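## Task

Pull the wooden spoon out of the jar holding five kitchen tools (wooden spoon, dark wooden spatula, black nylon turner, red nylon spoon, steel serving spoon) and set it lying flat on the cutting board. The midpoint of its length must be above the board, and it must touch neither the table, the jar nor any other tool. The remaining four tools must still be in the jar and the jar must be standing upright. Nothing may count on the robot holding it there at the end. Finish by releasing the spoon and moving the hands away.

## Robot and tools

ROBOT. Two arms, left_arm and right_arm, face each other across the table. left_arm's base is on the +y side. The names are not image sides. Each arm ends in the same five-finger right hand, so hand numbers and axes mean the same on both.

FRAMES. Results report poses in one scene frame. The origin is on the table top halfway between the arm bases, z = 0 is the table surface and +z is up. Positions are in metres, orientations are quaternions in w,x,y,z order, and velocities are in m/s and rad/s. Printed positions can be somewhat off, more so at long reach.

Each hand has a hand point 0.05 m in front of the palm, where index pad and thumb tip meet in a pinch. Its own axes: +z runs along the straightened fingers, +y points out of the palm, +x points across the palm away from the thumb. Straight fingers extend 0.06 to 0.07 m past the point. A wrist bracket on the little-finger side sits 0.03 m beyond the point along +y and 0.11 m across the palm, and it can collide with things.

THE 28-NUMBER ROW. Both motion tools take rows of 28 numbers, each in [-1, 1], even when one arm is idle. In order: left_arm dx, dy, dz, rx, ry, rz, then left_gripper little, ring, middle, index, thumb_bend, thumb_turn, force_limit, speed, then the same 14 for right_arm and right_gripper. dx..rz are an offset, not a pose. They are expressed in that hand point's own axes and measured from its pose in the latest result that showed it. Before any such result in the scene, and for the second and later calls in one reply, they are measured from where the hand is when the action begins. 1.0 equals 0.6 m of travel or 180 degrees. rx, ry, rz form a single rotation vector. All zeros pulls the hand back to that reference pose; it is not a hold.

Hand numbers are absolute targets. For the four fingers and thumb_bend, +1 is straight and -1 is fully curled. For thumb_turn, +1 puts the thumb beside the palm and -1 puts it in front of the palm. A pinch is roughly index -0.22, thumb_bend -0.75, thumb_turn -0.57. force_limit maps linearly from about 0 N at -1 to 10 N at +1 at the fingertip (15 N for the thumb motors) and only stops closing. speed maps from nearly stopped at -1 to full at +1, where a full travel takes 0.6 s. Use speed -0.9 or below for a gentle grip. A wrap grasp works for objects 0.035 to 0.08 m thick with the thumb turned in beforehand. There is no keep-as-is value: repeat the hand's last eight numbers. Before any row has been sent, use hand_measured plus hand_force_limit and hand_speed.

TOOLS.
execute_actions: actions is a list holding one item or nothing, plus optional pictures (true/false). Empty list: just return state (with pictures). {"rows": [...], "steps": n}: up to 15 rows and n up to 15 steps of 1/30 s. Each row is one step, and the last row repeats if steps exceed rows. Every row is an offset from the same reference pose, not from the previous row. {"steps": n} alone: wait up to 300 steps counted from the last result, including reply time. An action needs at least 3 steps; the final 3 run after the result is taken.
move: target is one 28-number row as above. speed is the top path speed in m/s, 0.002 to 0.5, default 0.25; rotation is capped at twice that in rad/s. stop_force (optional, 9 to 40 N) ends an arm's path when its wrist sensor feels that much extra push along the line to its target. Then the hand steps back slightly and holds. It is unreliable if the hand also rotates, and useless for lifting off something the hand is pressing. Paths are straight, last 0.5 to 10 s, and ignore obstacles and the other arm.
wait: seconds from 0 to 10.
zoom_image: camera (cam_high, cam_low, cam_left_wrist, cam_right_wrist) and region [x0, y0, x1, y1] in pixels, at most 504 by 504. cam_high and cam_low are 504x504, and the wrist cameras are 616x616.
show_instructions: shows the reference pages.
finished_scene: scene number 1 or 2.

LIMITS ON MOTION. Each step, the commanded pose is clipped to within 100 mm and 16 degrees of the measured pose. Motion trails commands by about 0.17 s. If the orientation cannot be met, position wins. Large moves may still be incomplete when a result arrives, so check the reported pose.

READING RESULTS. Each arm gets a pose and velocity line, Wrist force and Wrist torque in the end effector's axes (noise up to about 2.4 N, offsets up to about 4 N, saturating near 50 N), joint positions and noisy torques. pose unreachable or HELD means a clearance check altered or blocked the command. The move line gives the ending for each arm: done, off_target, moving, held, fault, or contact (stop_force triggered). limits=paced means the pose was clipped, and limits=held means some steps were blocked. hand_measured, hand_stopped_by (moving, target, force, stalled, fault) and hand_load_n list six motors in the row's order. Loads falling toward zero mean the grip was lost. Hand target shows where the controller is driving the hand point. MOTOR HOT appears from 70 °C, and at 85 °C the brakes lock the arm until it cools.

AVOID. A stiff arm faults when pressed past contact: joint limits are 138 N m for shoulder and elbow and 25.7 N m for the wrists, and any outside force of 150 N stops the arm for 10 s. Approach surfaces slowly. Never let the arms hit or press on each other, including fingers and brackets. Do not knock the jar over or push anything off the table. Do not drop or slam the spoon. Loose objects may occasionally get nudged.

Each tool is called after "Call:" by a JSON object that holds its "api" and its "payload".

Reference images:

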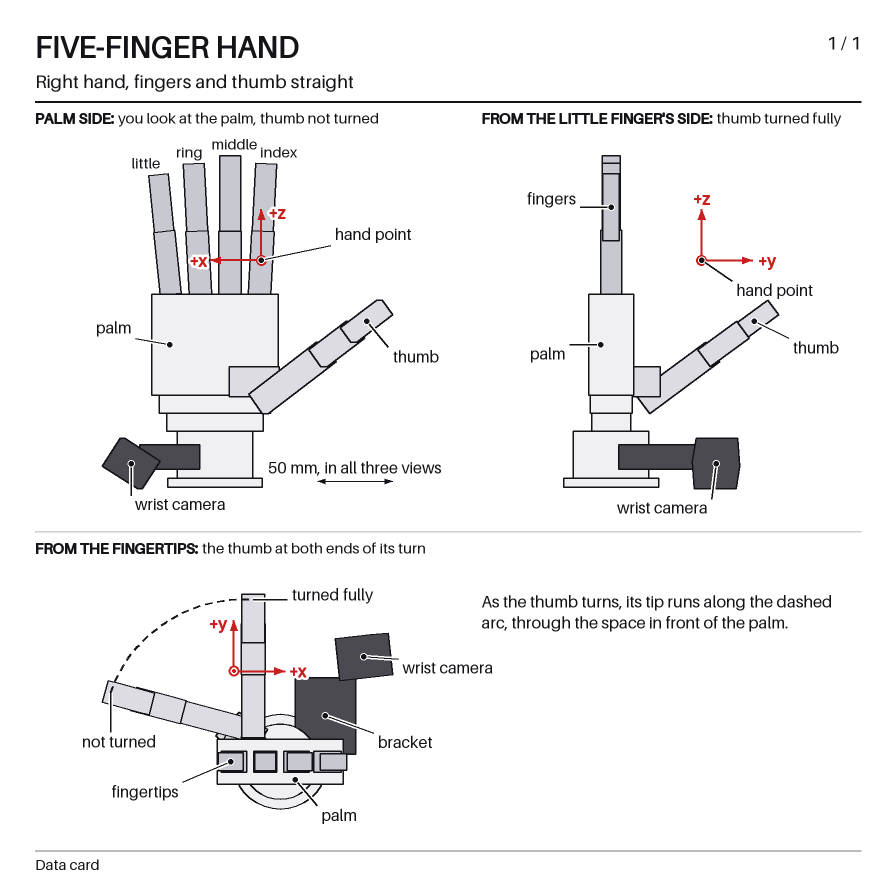

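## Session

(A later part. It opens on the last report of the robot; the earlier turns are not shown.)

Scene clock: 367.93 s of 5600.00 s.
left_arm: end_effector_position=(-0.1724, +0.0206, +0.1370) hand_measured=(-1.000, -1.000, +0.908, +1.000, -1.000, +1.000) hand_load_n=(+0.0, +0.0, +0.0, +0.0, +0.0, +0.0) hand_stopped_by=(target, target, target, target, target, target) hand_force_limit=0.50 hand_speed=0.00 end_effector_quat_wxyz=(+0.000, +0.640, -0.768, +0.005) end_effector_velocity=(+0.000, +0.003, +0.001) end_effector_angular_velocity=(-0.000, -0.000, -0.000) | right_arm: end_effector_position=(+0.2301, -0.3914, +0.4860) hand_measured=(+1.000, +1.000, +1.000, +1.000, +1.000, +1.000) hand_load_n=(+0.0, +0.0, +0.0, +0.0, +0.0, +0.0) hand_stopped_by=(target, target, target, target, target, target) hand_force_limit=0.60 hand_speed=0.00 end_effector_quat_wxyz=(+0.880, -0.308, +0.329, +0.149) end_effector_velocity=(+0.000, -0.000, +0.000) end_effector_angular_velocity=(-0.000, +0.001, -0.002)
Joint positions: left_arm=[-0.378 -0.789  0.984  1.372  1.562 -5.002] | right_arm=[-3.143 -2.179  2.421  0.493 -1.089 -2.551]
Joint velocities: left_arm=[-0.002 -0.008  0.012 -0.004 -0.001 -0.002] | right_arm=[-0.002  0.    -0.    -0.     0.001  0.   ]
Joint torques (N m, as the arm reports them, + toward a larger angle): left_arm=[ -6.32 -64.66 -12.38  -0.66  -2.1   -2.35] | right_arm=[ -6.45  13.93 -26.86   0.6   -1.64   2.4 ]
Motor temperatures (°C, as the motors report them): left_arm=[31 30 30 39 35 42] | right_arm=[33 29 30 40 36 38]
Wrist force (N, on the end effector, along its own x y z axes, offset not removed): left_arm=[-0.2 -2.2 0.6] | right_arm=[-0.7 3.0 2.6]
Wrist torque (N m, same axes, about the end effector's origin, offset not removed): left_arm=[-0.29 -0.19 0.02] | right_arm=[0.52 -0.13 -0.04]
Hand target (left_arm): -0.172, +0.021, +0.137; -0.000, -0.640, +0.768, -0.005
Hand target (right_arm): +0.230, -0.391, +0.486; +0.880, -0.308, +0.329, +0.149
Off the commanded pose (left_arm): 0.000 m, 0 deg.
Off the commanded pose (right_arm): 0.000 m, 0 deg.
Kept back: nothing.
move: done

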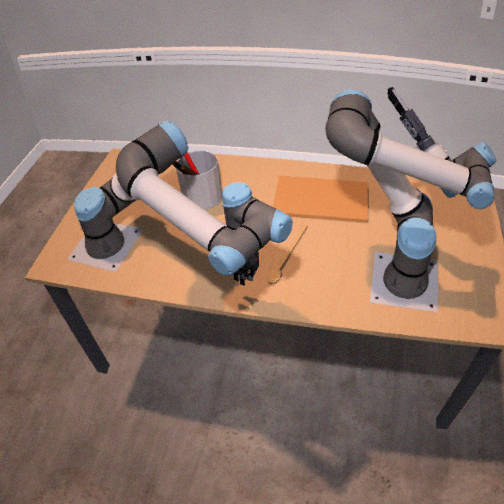

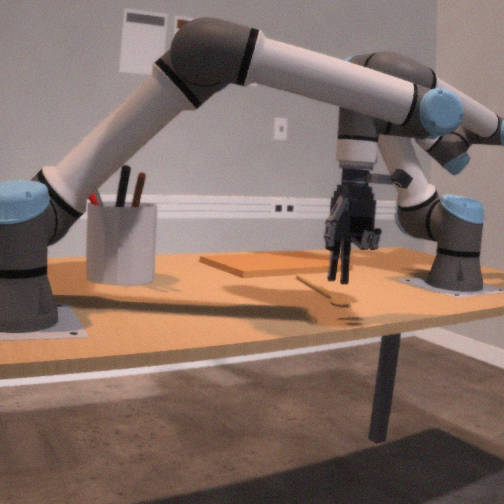

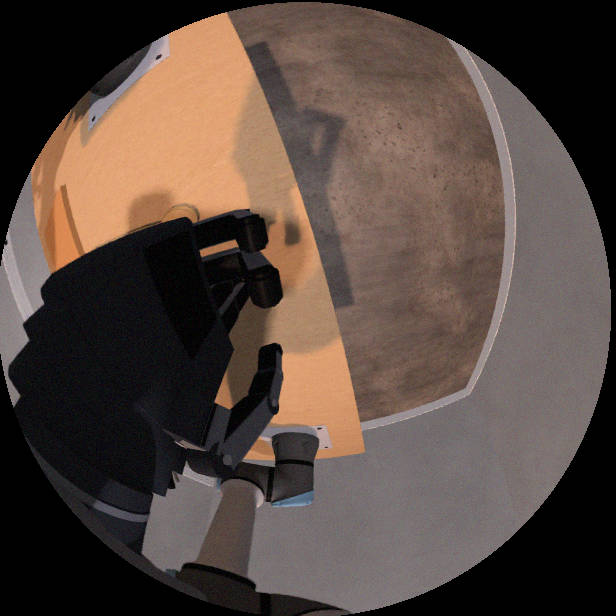

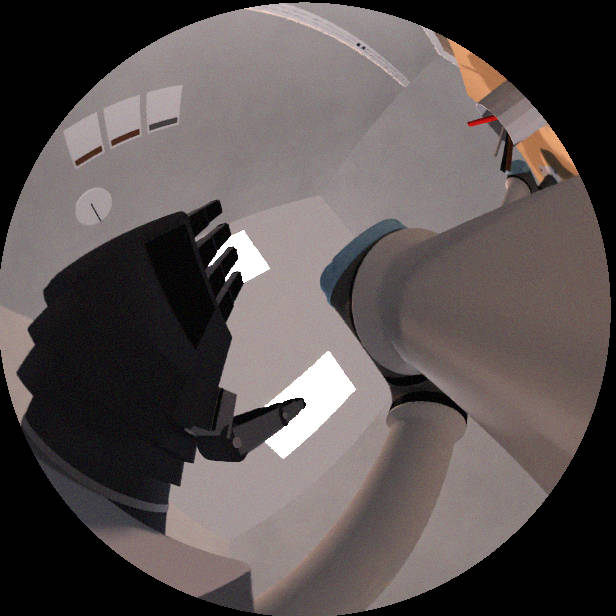

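Call:
{"api": "move", "payload": {"target": [0.126,-0.163,0.062,0,0,0,-1,-1,1,1,-1,1,0.5,0, 0,0,0,0,0,0,1,1,1,1,1,1,0.6,0], "speed": 0.1}}

Call:
{"api": "move", "payload": {"target": [0,0,0.05,0,0,0,-1,-1,1,1,-1,1,0.5,0, 0,0,0,0,0,0,1,1,1,1,1,1,0.6,0], "speed": 0.004, "stop_force": 9}}

Call:
{"api": "move", "payload": {"target": [0.03,0.163,0.008,0,0,0,-1,-1,1,1,-1,1,0.5,0, 0,0,0,0,0,0,1,1,1,1,1,1,0.6,0], "speed": 0.03}}

Call:
{"api": "move", "payload": {"target": [-0.15,0,-0.1,0,0,0,-1,-1,1,1,-1,1,0.5,0, 0,0,0,0,0,0,1,1,1,1,1,1,0.6,0], "speed": 0.1}}

Scene clock: 370.00 s of 5600.00 s.
left_arm: end_effector_position=(-0.0897, -0.0712, +0.1009) hand_measured=(-1.000, -1.000, +0.908, +1.000, -1.000, +1.000) hand_load_n=(+0.0, +0.0, +0.0, +0.0, +0.0, +0.0) hand_stopped_by=(target, target, target, target, target, target) hand_force_limit=0.50 hand_speed=0.00 end_effector_quat_wxyz=(+0.000, +0.640, -0.768, +0.005) end_effector_velocity=(+0.001, -0.003, -0.001) end_effector_angular_velocity=(+0.004, -0.000, -0.001) | right_arm: end_effector_position=(+0.2301, -0.3914, +0.4860) hand_measured=(+1.000, +1.000, +1.000, +1.000, +1.000, +1.000) hand_load_n=(+0.0, +0.0, +0.0, +0.0, +0.0, +0.0) hand_stopped_by=(target, target, target, target, target, target) hand_force_limit=0.60 hand_speed=0.00 end_effector_quat_wxyz=(+0.880, -0.308, +0.329, +0.149) end_effector_velocity=(+0.000, -0.000, -0.000) end_effector_angular_velocity=(-0.000, +0.001, -0.001)
Joint positions: left_arm=[-0.2   -0.512  0.559  1.518  1.562 -4.824] | right_arm=[-3.143 -2.179  2.421  0.493 -1.089 -2.551]
Joint velocities: left_arm=[ 0.003  0.017 -0.03   0.017  0.001  0.004] | right_arm=[ 0.    -0.    -0.    -0.     0.001 -0.   ]
Joint torques (N m, as the arm reports them, + toward a larger angle): left_arm=[  7.72 -48.15 -28.39   4.69   2.56   2.48] | right_arm=[ -6.68  13.63 -26.69   0.48  -1.62   2.36]
Motor temperatures (°C, as the motors report them): left_arm=[31 30 30 39 35 42] | right_arm=[33 29 30 40 36 38]
Wrist force (N, on the end effector, along its own x y z axes, offset not removed): left_arm=[0.0 -0.9 0.5] | right_arm=[-0.5 3.3 3.3]
Wrist torque (N m, same axes, about the end effector's origin, offset not removed): left_arm=[-0.08 -0.29 0.09] | right_arm=[0.41 -0.21 -0.06]
Hand target (left_arm): -0.089, -0.072, +0.101; +0.000, -0.640, +0.768, -0.005
Hand target (right_arm): +0.230, -0.391, +0.486; +0.880, -0.308, +0.329, +0.149
Off the commanded pose (left_arm): 0.001 m, 0 deg.
Off the commanded pose (right_arm): 0.000 m, 0 deg.
Kept back: nothing.
move: done

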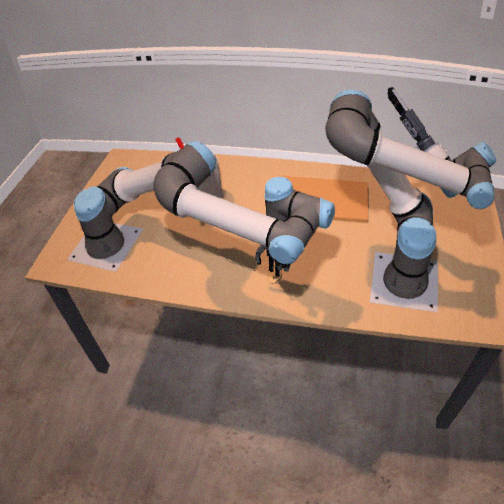

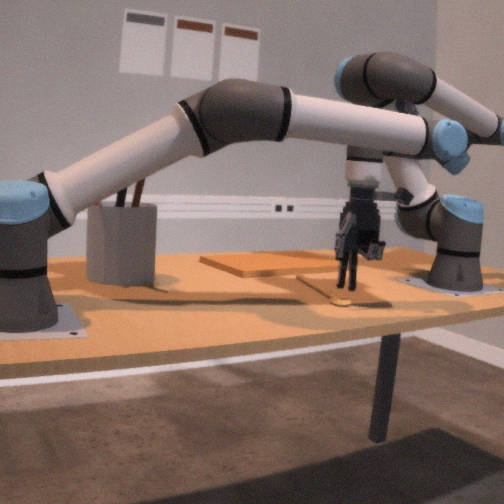

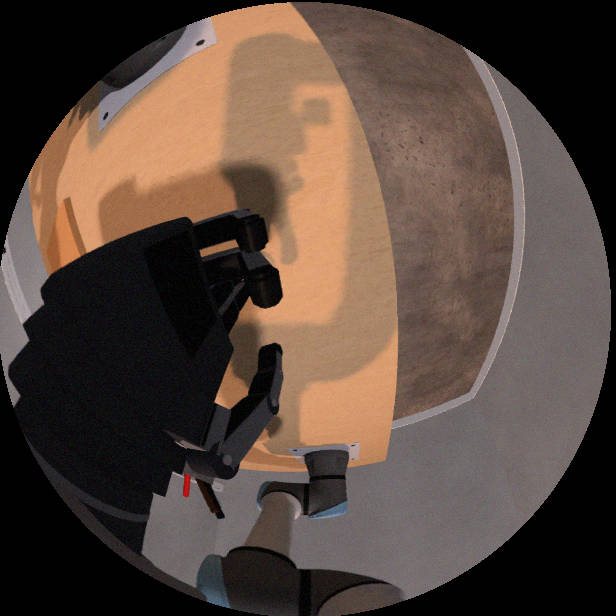

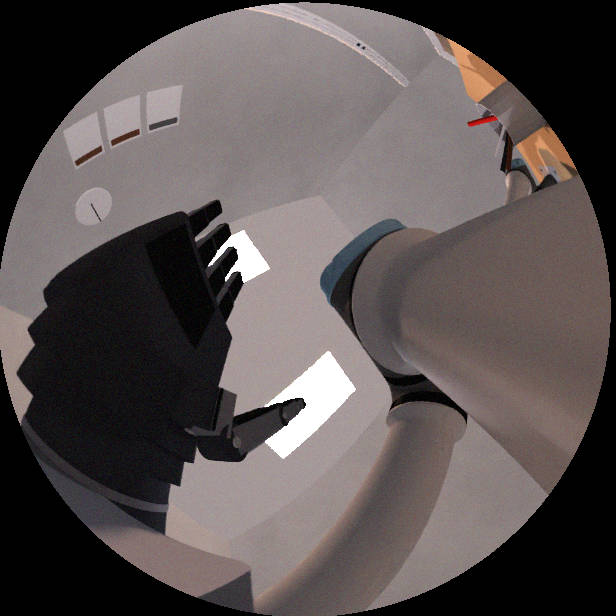

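Scene clock: 375.70 s of 5600.00 s.
left_arm: end_effector_position=(-0.0896, -0.0714, +0.0797) hand_measured=(-1.000, -1.000, +0.908, +1.000, -1.000, +1.000) hand_load_n=(+0.0, +0.0, -1.0, +0.0, +0.0, +0.0) hand_stopped_by=(target, target, target, target, target, target) hand_force_limit=0.50 hand_speed=0.00 end_effector_quat_wxyz=(+0.000, +0.640, -0.768, +0.005) end_effector_velocity=(-0.002, -0.001, +0.002) end_effector_angular_velocity=(-0.005, +0.001, -0.004) | right_arm: end_effector_position=(+0.2301, -0.3914, +0.4860) hand_measured=(+1.000, +1.000, +1.000, +1.000, +1.000, +1.000) hand_load_n=(+0.0, +0.0, +0.0, +0.0, +0.0, +0.0) hand_stopped_by=(target, target, target, target, target, target) hand_force_limit=0.60 hand_speed=0.00 end_effector_quat_wxyz=(+0.880, -0.308, +0.329, +0.149) end_effector_velocity=(-0.000, +0.000, -0.000) end_effector_angular_velocity=(-0.000, -0.001, +0.001)
Joint positions: left_arm=[-0.199 -0.505  0.599  1.471  1.562 -4.824] | right_arm=[-3.143 -2.179  2.421  0.493 -1.089 -2.551]
Joint velocities: left_arm=[-0.003 -0.001 -0.004 -0.    -0.     0.001] | right_arm=[ 0.    -0.     0.     0.    -0.001 -0.   ]
Joint torques (N m, as the arm reports them, + toward a larger angle): left_arm=[  6.32 -45.68 -23.47   2.    -2.19   2.37] | right_arm=[ -7.03  14.26 -26.88   0.5   -1.43   2.27]
Motor temperatures (°C, as the motors report them): left_arm=[31 30 30 39 35 42] | right_arm=[33 29 30 40 36 38]
Wrist force (N, on the end effector, along its own x y z axes, offset not removed): left_arm=[-1.9 -1.5 -15.0] | right_arm=[1.0 2.9 1.8]
Wrist torque (N m, same axes, about the end effector's origin, offset not removed): left_arm=[0.74 -0.30 0.01] | right_arm=[0.48 -0.36 0.05]
Hand target (left_arm): -0.090, -0.071, +0.080; -0.000, -0.640, +0.768, -0.005
Hand target (right_arm): +0.230, -0.391, +0.486; +0.880, -0.308, +0.329, +0.149
Off the commanded pose (left_arm): 0.009 m, 0 deg.
Off the commanded pose (right_arm): 0.000 m, 0 deg.
joint sent to its limit (right arm) — the command would take joint 1 (shoulder pan) past its lower limit, so that joint was sent only as far as its limit.
Kept back: nothing.
move: contact (left_arm)

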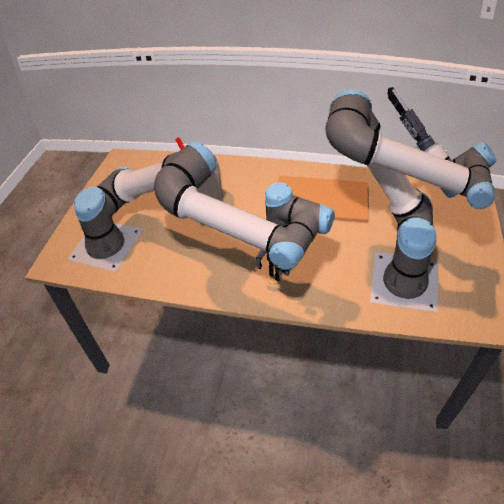

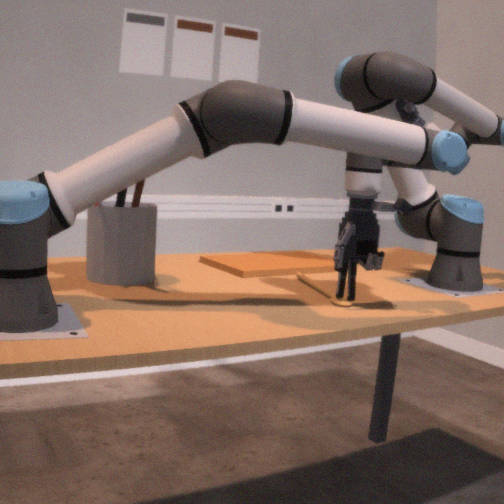

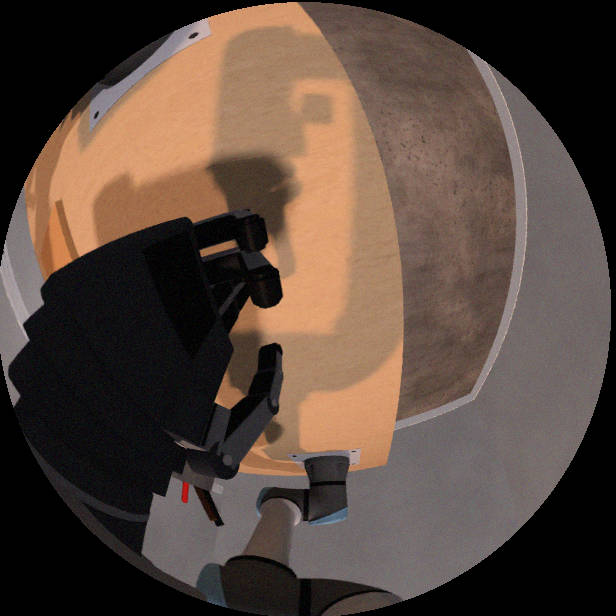

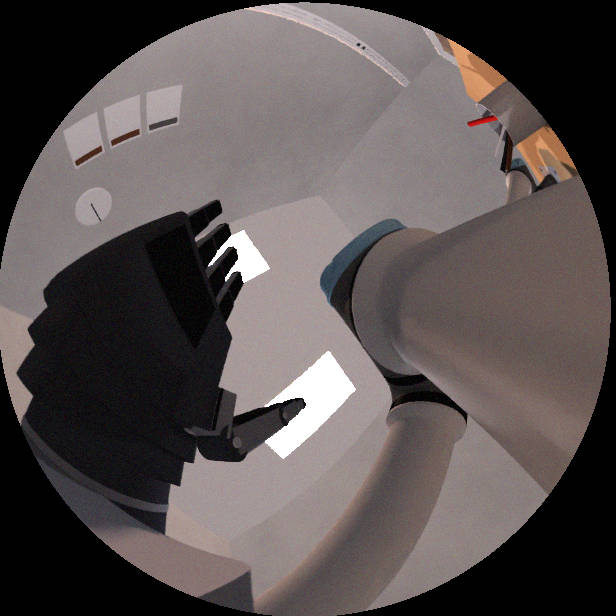

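Scene clock: 379.40 s of 5600.00 s.
left_arm: end_effector_position=(-0.1887, -0.0715, +0.0743) hand_measured=(-1.000, -1.000, +0.908, +1.000, -1.000, +1.000) hand_load_n=(+0.0, +0.0, +0.0, +0.0, +0.0, +0.0) hand_stopped_by=(target, target, target, target, target, target) hand_force_limit=0.50 hand_speed=0.00 end_effector_quat_wxyz=(+0.000, +0.640, -0.768, +0.005) end_effector_velocity=(-0.003, +0.000, -0.000) end_effector_angular_velocity=(+0.000, -0.001, -0.001) | right_arm: end_effector_position=(+0.2301, -0.3914, +0.4860) hand_measured=(+1.000, +1.000, +1.000, +1.000, +1.000, +1.000) hand_load_n=(+0.0, +0.0, +0.0, +0.0, +0.0, +0.0) hand_stopped_by=(target, target, target, target, target, target) hand_force_limit=0.60 hand_speed=0.00 end_effector_quat_wxyz=(+0.880, -0.308, +0.329, +0.149) end_effector_velocity=(-0.000, -0.000, +0.000) end_effector_angular_velocity=(+0.000, -0.001, -0.000)
Joint positions: left_arm=[-0.337 -0.425  0.455  1.535  1.562 -4.962] | right_arm=[-3.143 -2.179  2.421  0.493 -1.089 -2.551]
Joint velocities: left_arm=[-0.004  0.005 -0.009  0.005 -0.001 -0.003] | right_arm=[-0.001  0.     0.    -0.    -0.001  0.   ]
Joint torques (N m, as the arm reports them, + toward a larger angle): left_arm=[ -7.42 -47.36 -28.66   4.81  -2.09  -2.26] | right_arm=[ -6.71  12.95 -26.45   0.55  -1.55   2.38]
Motor temperatures (°C, as the motors report them): left_arm=[31 30 30 39 35 42] | right_arm=[33 29 30 40 36 38]
Wrist force (N, on the end effector, along its own x y z axes, offset not removed): left_arm=[0.4 -1.0 0.1] | right_arm=[1.3 2.2 1.9]
Wrist torque (N m, same axes, about the end effector's origin, offset not removed): left_arm=[-0.12 -0.31 0.06] | right_arm=[0.37 -0.43 0.10]
Hand target (left_arm): -0.189, -0.072, +0.074; -0.000, -0.640, +0.768, -0.005
Hand target (right_arm): +0.230, -0.391, +0.486; +0.880, -0.308, +0.329, +0.149
Off the commanded pose (left_arm): 0.000 m, 0 deg.
Off the commanded pose (right_arm): 0.000 m, 0 deg.
Kept back: nothing.
move: done

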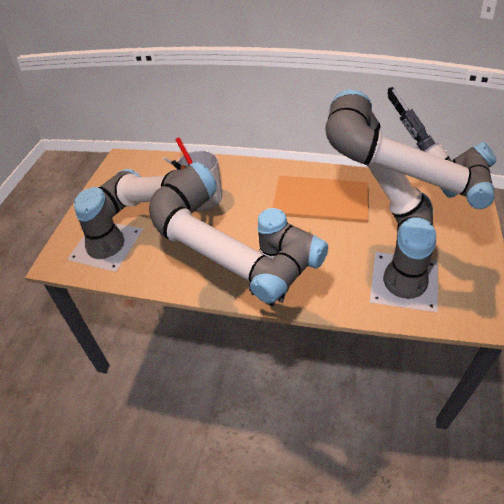

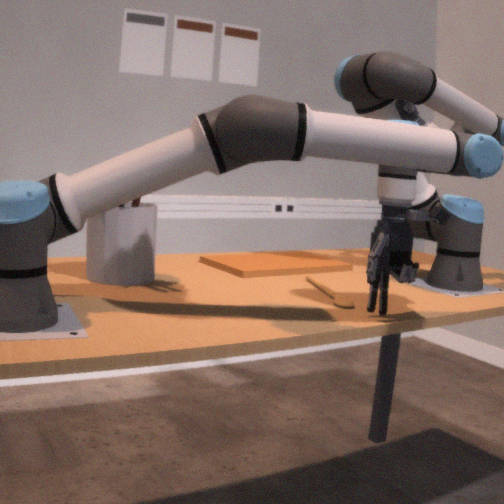

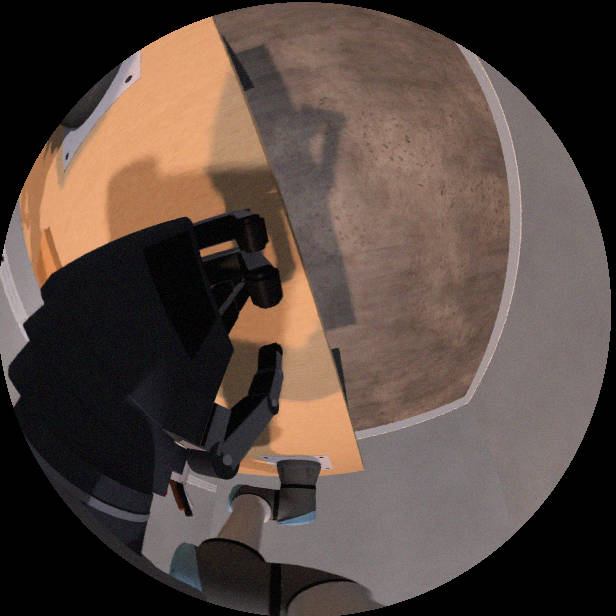

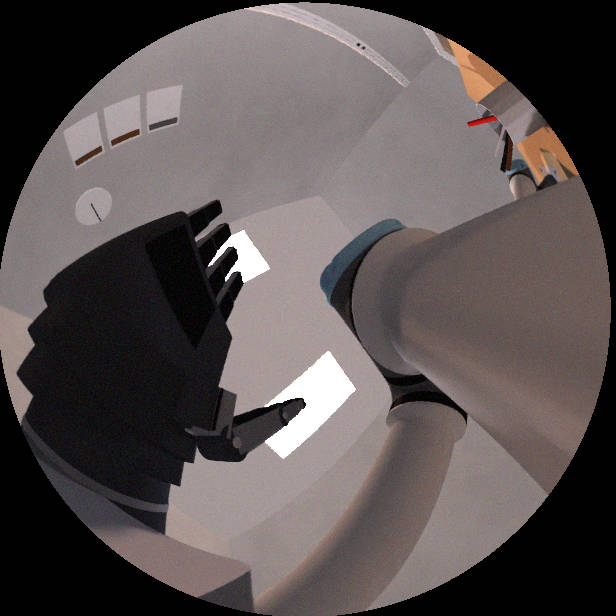

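Scene clock: 381.03 s of 5600.00 s.
left_arm: end_effector_position=(-0.1729, +0.0171, +0.1336) hand_measured=(-1.000, -1.000, +0.908, +1.000, -1.000, +1.000) hand_load_n=(+0.0, +0.0, +0.0, +0.0, +0.0, +0.0) hand_stopped_by=(target, target, target, target, target, target) hand_force_limit=0.50 hand_speed=0.00 end_effector_quat_wxyz=(+0.000, +0.640, -0.768, +0.005) end_effector_velocity=(+0.001, +0.002, +0.002) end_effector_angular_velocity=(-0.001, +0.001, +0.001) | right_arm: end_effector_position=(+0.2301, -0.3914, +0.4860) hand_measured=(+1.000, +1.000, +1.000, +1.000, +1.000, +1.000) hand_load_n=(+0.0, +0.0, +0.0, +0.0, +0.0, +0.0) hand_stopped_by=(target, target, target, target, target, target) hand_force_limit=0.60 hand_speed=0.00 end_effector_quat_wxyz=(+0.880, -0.308, +0.329, +0.149) end_effector_velocity=(+0.000, -0.000, +0.000) end_effector_angular_velocity=(+0.001, +0.001, +0.000)
Joint positions: left_arm=[-0.376 -0.778  0.973  1.372  1.562 -5.   ] | right_arm=[-3.143 -2.179  2.421  0.493 -1.089 -2.551]
Joint velocities: left_arm=[-0.    -0.009  0.012 -0.004  0.    -0.001] | right_arm=[ 0.     0.    -0.    -0.     0.001  0.001]
Joint torques (N m, as the arm reports them, + toward a larger angle): left_arm=[ -7.05 -64.06 -12.8   -0.47  -2.2   -2.43] | right_arm=[ -7.65  13.63 -26.86   0.48  -1.51   2.06]
Motor temperatures (°C, as the motors report them): left_arm=[31 30 30 39 35 42] | right_arm=[33 29 30 40 36 38]
Wrist force (N, on the end effector, along its own x y z axes, offset not removed): left_arm=[0.9 -0.8 0.7] | right_arm=[1.1 0.8 1.4]
Wrist torque (N m, same axes, about the end effector's origin, offset not removed): left_arm=[-0.10 -0.39 0.13] | right_arm=[0.15 -0.41 -0.05]
Hand target (left_arm): -0.173, +0.017, +0.134; -0.000, -0.640, +0.768, -0.005
Hand target (right_arm): +0.230, -0.391, +0.486; +0.880, -0.308, +0.329, +0.149
Off the commanded pose (left_arm): 0.000 m, 0 deg.
Off the commanded pose (right_arm): 0.000 m, 0 deg.
joint sent to its limit (right arm) — the command would take joint 1 (shoulder pan) past its lower limit, so that joint was sent only as far as its limit.
Kept back: nothing.
move: done

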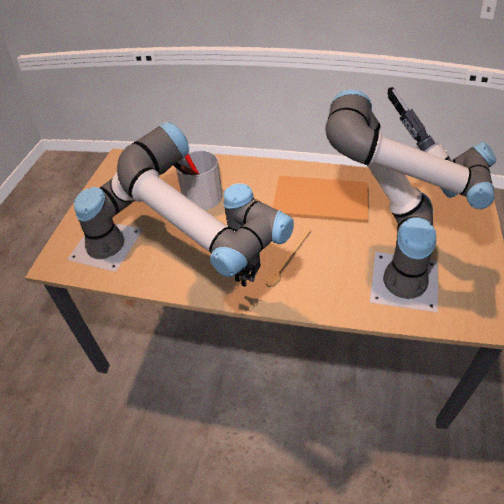

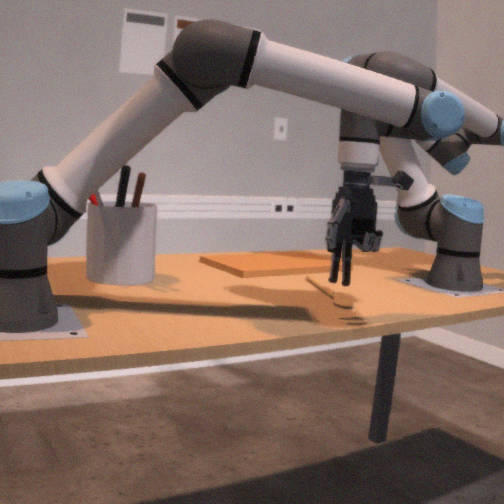

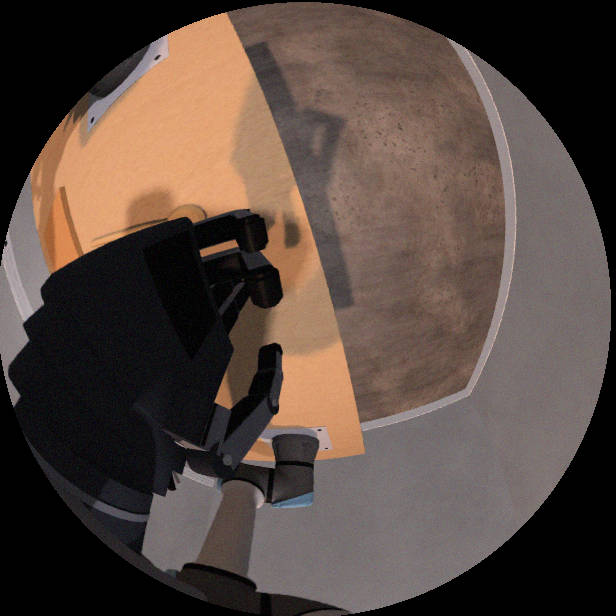

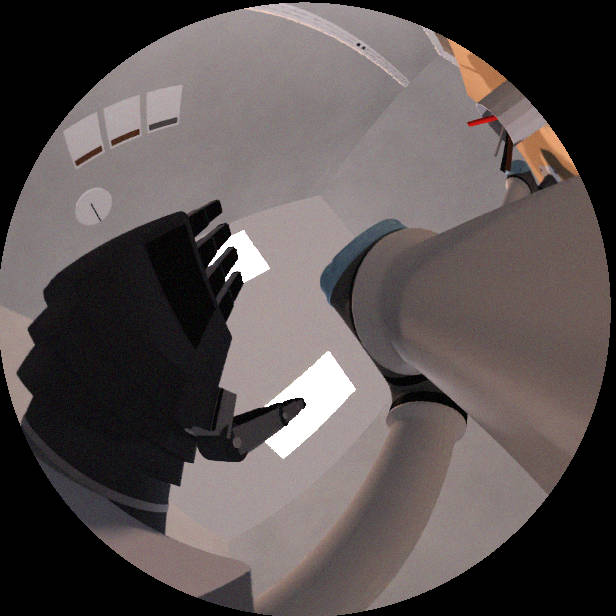

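Call:
{"api": "move", "payload": {"target": [0.12,-0.13,0.06,0,0,0,-1,-1,1,1,-1,1,0.5,0, 0,0,0,0,0,0,1,1,1,1,1,1,0.6,0], "speed": 0.1}}

Call:
{"api": "move", "payload": {"target": [0,0,0.05,0,0,0,-1,-1,1,1,-1,1,0.5,0, 0,0,0,0,0,0,1,1,1,1,1,1,0.6,0], "speed": 0.004, "stop_force": 9}}

Call:
{"api": "move", "payload": {"target": [0.0,0.07,0.02,0,0,0,-1,-1,1,1,-1,1,0.5,0, 0,0,0,0,0,0,1,1,1,1,1,1,0.6,0], "speed": 0.02}}

Call:
{"api": "move", "payload": {"target": [0.0,0.07,0.02,0,0,0,-1,-1,1,1,-1,1,0.5,0, 0,0,0,0,0,0,1,1,1,1,1,1,0.6,0], "speed": 0.02}}

Call:
{"api": "zoom_image", "payload": {"camera": "cam_low", "region": [250,230,450,340]}}

Scene clock: 382.93 s of 5600.00 s.
left_arm: end_effector_position=(-0.1090, -0.0676, +0.0986) hand_measured=(-1.000, -1.000, +0.908, +1.000, -1.000, +1.000) hand_load_n=(+0.0, +0.0, +0.0, +0.0, +0.0, +0.0) hand_stopped_by=(target, target, target, target, target, target) hand_force_limit=0.50 hand_speed=0.00 end_effector_quat_wxyz=(+0.000, +0.640, -0.768, +0.005) end_effector_velocity=(+0.002, -0.003, -0.001) end_effector_angular_velocity=(+0.004, +0.000, -0.002) | right_arm: end_effector_position=(+0.2301, -0.3914, +0.4860) hand_measured=(+1.000, +1.000, +1.000, +1.000, +1.000, +1.000) hand_load_n=(+0.0, +0.0, +0.0, +0.0, +0.0, +0.0) hand_stopped_by=(target, target, target, target, target, target) hand_force_limit=0.60 hand_speed=0.00 end_effector_quat_wxyz=(+0.880, -0.308, +0.329, +0.149) end_effector_velocity=(+0.000, +0.000, +0.000) end_effector_angular_velocity=(+0.000, +0.000, +0.000)
Joint positions: left_arm=[-0.229 -0.519  0.578  1.506  1.562 -4.854] | right_arm=[-3.143 -2.179  2.421  0.493 -1.089 -2.551]
Joint velocities: left_arm=[ 0.004  0.017 -0.03   0.017  0.002  0.006] | right_arm=[ 0.001  0.    -0.     0.     0.001 -0.   ]
Joint torques (N m, as the arm reports them, + toward a larger angle): left_arm=[  7.43 -47.05 -27.59   4.63   2.66   2.55] | right_arm=[ -7.6   13.08 -26.86   0.42  -1.7    2.31]
Motor temperatures (°C, as the motors report them): left_arm=[31 30 30 39 35 42] | right_arm=[33 29 30 40 36 38]
Wrist force (N, on the end effector, along its own x y z axes, offset not removed): left_arm=[-0.4 -2.5 1.2] | right_arm=[1.2 2.0 3.3]
Wrist torque (N m, same axes, about the end effector's origin, offset not removed): left_arm=[-0.38 -0.21 -0.03] | right_arm=[0.21 -0.37 0.18]
Hand target (left_arm): -0.109, -0.068, +0.099; -0.000, -0.640, +0.768, -0.005
Hand target (right_arm): +0.230, -0.391, +0.486; +0.880, -0.308, +0.329, +0.149
Off the commanded pose (left_arm): 0.001 m, 0 deg.
Off the commanded pose (right_arm): 0.000 m, 0 deg.
Kept back: nothing.
move: done

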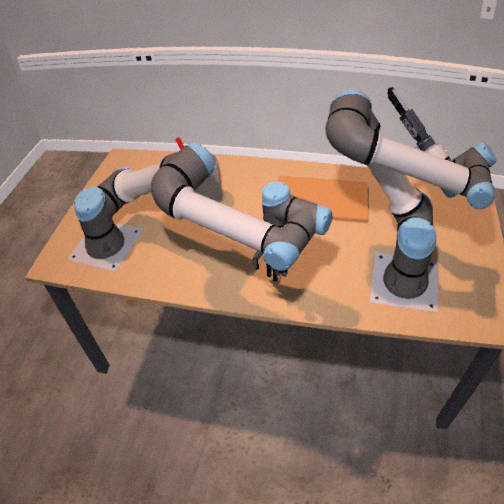

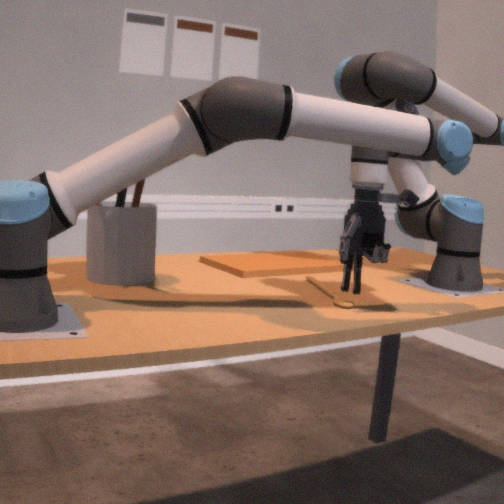

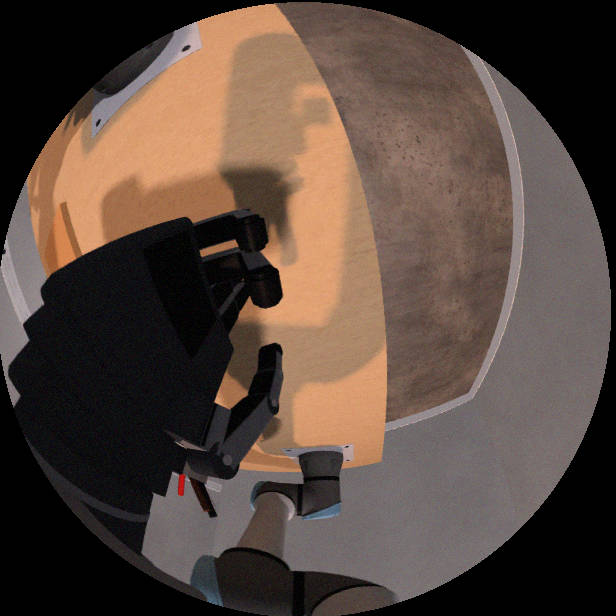

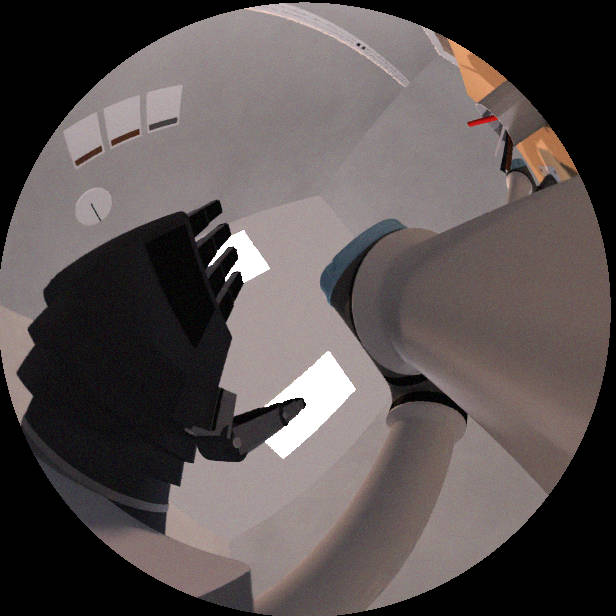

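Scene clock: 388.83 s of 5600.00 s.
left_arm: end_effector_position=(-0.1089, -0.0678, +0.0765) hand_measured=(-1.000, -1.000, +0.908, +1.000, -1.000, +1.000) hand_load_n=(+0.0, +0.0, -3.0, +0.0, +0.0, +0.0) hand_stopped_by=(target, target, target, target, target, target) hand_force_limit=0.50 hand_speed=0.00 end_effector_quat_wxyz=(+0.000, +0.640, -0.768, +0.005) end_effector_velocity=(-0.001, -0.001, +0.002) end_effector_angular_velocity=(-0.005, +0.002, +0.000) | right_arm: end_effector_position=(+0.2301, -0.3914, +0.4860) hand_measured=(+1.000, +1.000, +1.000, +1.000, +1.000, +1.000) hand_load_n=(+0.0, +0.0, +0.0, +0.0, +0.0, +0.0) hand_stopped_by=(target, target, target, target, target, target) hand_force_limit=0.60 hand_speed=0.00 end_effector_quat_wxyz=(+0.880, -0.308, +0.329, +0.149) end_effector_velocity=(-0.000, -0.000, +0.000) end_effector_angular_velocity=(+0.000, -0.001, -0.000)
Joint positions: left_arm=[-0.229 -0.51   0.618  1.457  1.562 -4.853] | right_arm=[-3.143 -2.179  2.421  0.493 -1.089 -2.551]
Joint velocities: left_arm=[-0.    -0.001 -0.004 -0.    -0.    -0.001] | right_arm=[-0.001  0.001  0.     0.    -0.001 -0.   ]
Joint torques (N m, as the arm reports them, + toward a larger angle): left_arm=[  8.18 -49.95 -22.58   4.67  -2.07   2.5 ] | right_arm=[ -6.78  13.6  -26.69   0.6   -1.47   2.13]
Motor temperatures (°C, as the motors report them): left_arm=[31 30 30 39 35 42] | right_arm=[33 29 30 40 36 38]
Wrist force (N, on the end effector, along its own x y z axes, offset not removed): left_arm=[3.4 0.4 -9.8] | right_arm=[0.4 3.1 1.7]
Wrist torque (N m, same axes, about the end effector's origin, offset not removed): left_arm=[0.24 0.15 0.22] | right_arm=[0.55 -0.19 0.04]
Hand target (left_arm): -0.109, -0.068, +0.077; -0.000, -0.640, +0.768, -0.005
Hand target (right_arm): +0.230, -0.391, +0.486; +0.880, -0.308, +0.329, +0.149
Off the commanded pose (left_arm): 0.008 m, 0 deg.
Off the commanded pose (right_arm): 0.000 m, 0 deg.
joint sent to its limit (right arm) — the command would take joint 1 (shoulder pan) past its lower limit, so that joint was sent only as far as its limit.
Kept back: nothing.
move: contact (left_arm)

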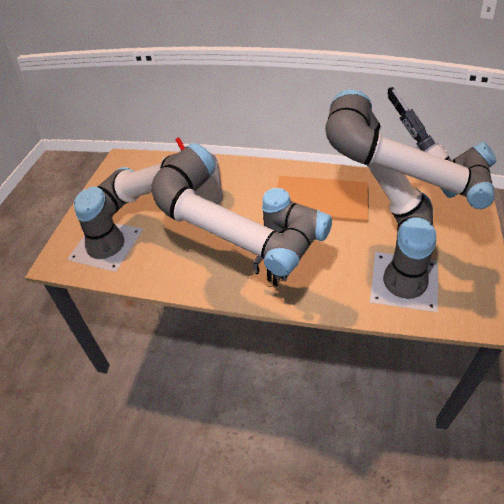

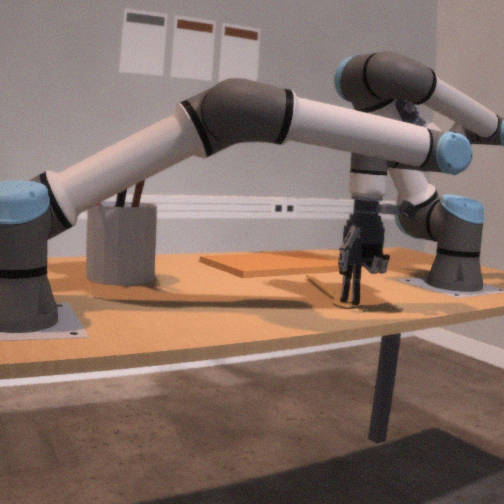

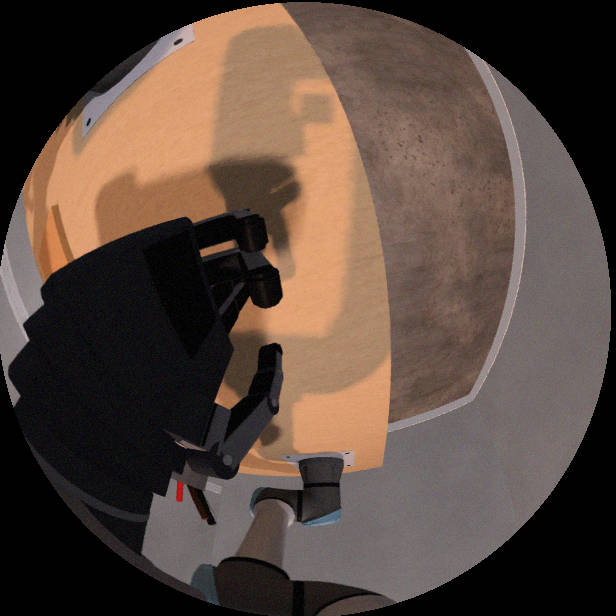

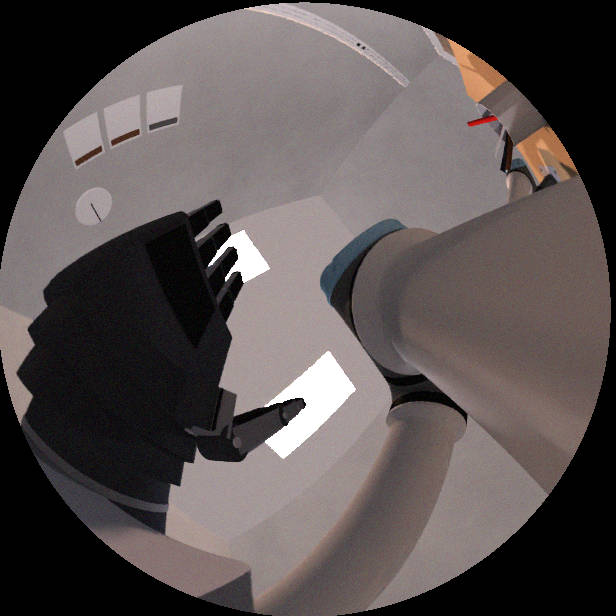

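Scene clock: 399.93 s of 5600.00 s.
left_arm: end_effector_position=(-0.1228, -0.0649, +0.0748) hand_measured=(-1.000, -1.000, +0.908, +1.000, -1.000, +1.000) hand_load_n=(+0.0, +0.0, -4.0, +1.5, +0.0, +0.0) hand_stopped_by=(target, target, target, target, target, target) hand_force_limit=0.50 hand_speed=0.00 end_effector_quat_wxyz=(-0.002, +0.640, -0.768, +0.008) end_effector_velocity=(-0.000, -0.000, -0.000) end_effector_angular_velocity=(-0.000, +0.000, -0.001) | right_arm: end_effector_position=(+0.2301, -0.3914, +0.4860) hand_measured=(+1.000, +1.000, +1.000, +1.000, +1.000, +1.000) hand_load_n=(+0.0, +0.0, +0.0, +0.0, +0.0, +0.0) hand_stopped_by=(target, target, target, target, target, target) hand_force_limit=0.60 hand_speed=0.00 end_effector_quat_wxyz=(+0.880, -0.308, +0.329, +0.149) end_effector_velocity=(-0.000, +0.000, +0.000) end_effector_angular_velocity=(+0.000, +0.000, +0.003)
Joint positions: left_arm=[-0.253 -0.514  0.63   1.451  1.555 -4.878] | right_arm=[-3.143 -2.179  2.421  0.493 -1.089 -2.551]
Joint velocities: left_arm=[-0.     0.    -0.    -0.001  0.     0.001] | right_arm=[ 0.001  0.    -0.     0.    -0.001  0.001]
Joint torques (N m, as the arm reports them, + toward a larger angle): left_arm=[ -0.34 -55.87 -19.62   2.01   0.88   0.09] | right_arm=[ -7.58  13.45 -26.21   0.4   -1.49   2.05]
Motor temperatures (°C, as the motors report them): left_arm=[31 31 30 39 35 42] | right_arm=[33 29 30 40 36 38]
Wrist force (N, on the end effector, along its own x y z axes, offset not removed): left_arm=[3.1 -11.1 -23.7] | right_arm=[1.1 2.1 1.9]
Wrist torque (N m, same axes, about the end effector's origin, offset not removed): left_arm=[1.69 -0.07 0.24] | right_arm=[0.47 -0.42 0.09]
Hand target (left_arm): -0.123, -0.065, +0.075; +0.002, -0.640, +0.768, -0.008
Hand target (right_arm): +0.230, -0.391, +0.486; +0.880, -0.308, +0.329, +0.149
Off the commanded pose (left_arm): 0.030 m, 0 deg.
Off the commanded pose (right_arm): 0.000 m, 0 deg.
FORCE FAULT: contact force on the left arm reached its limit, and that arm stopped for 10 seconds. The contact can be on any part of that arm, not only on its tool. That arm's remaining commands of this call were not run. That arm holds still and accepts commands again. Move the arm away from the contact; if what it grips holds it there, let go first. Pushing or pulling that hard again can fault the arm again.
joint sent to its limit (right arm) — the command would take joint 1 (shoulder pan) past its lower limit, so that joint was sent only as far as its limit.
Kept back: nothing.
move: fault (left_arm)

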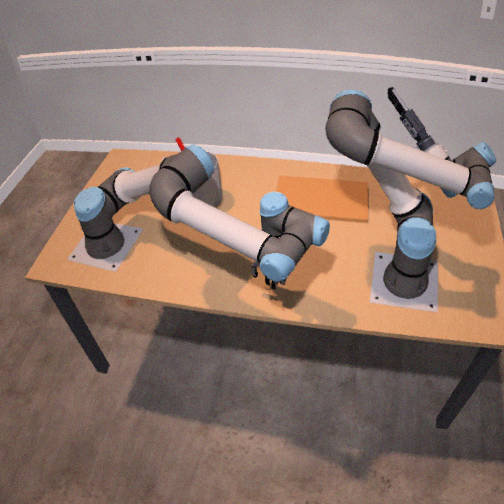

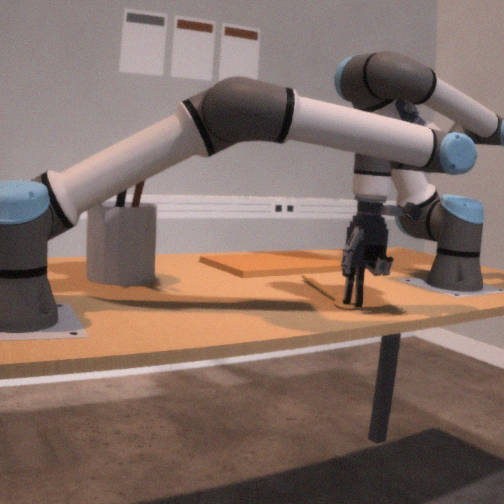

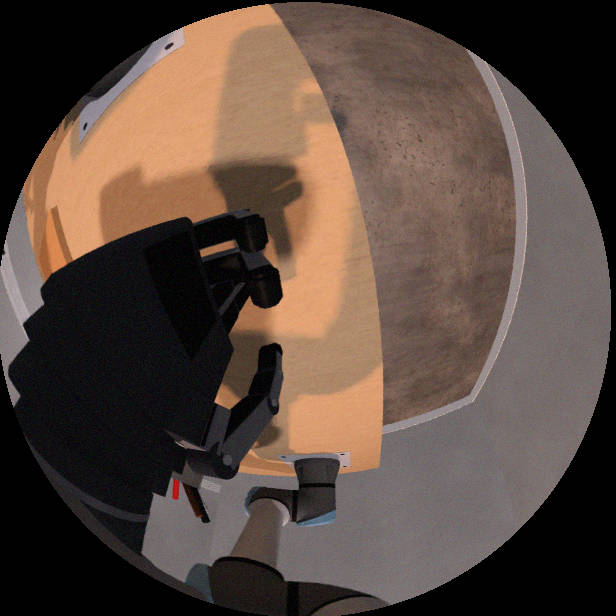

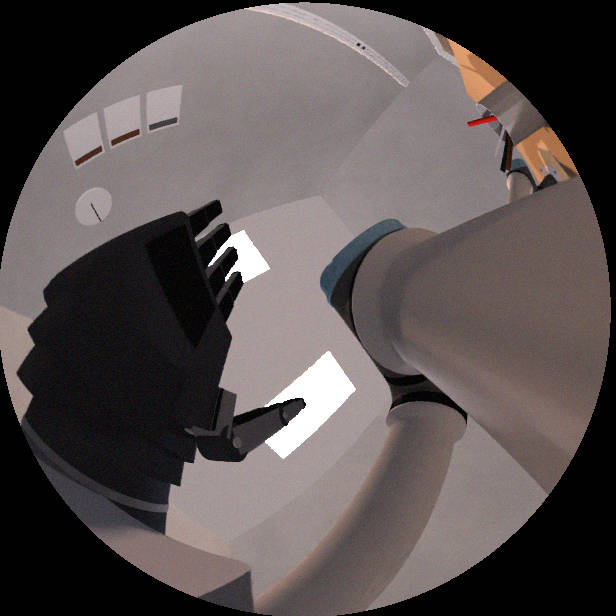

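not run: a fault stop came before this call.

Region (250, 230, 450, 340) of cam_low's 504x504 image, scaled by 2.520, with more detail than that image has; it fills the top 277 rows of this view, and the rest is white.

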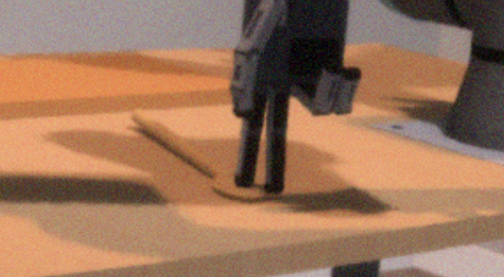

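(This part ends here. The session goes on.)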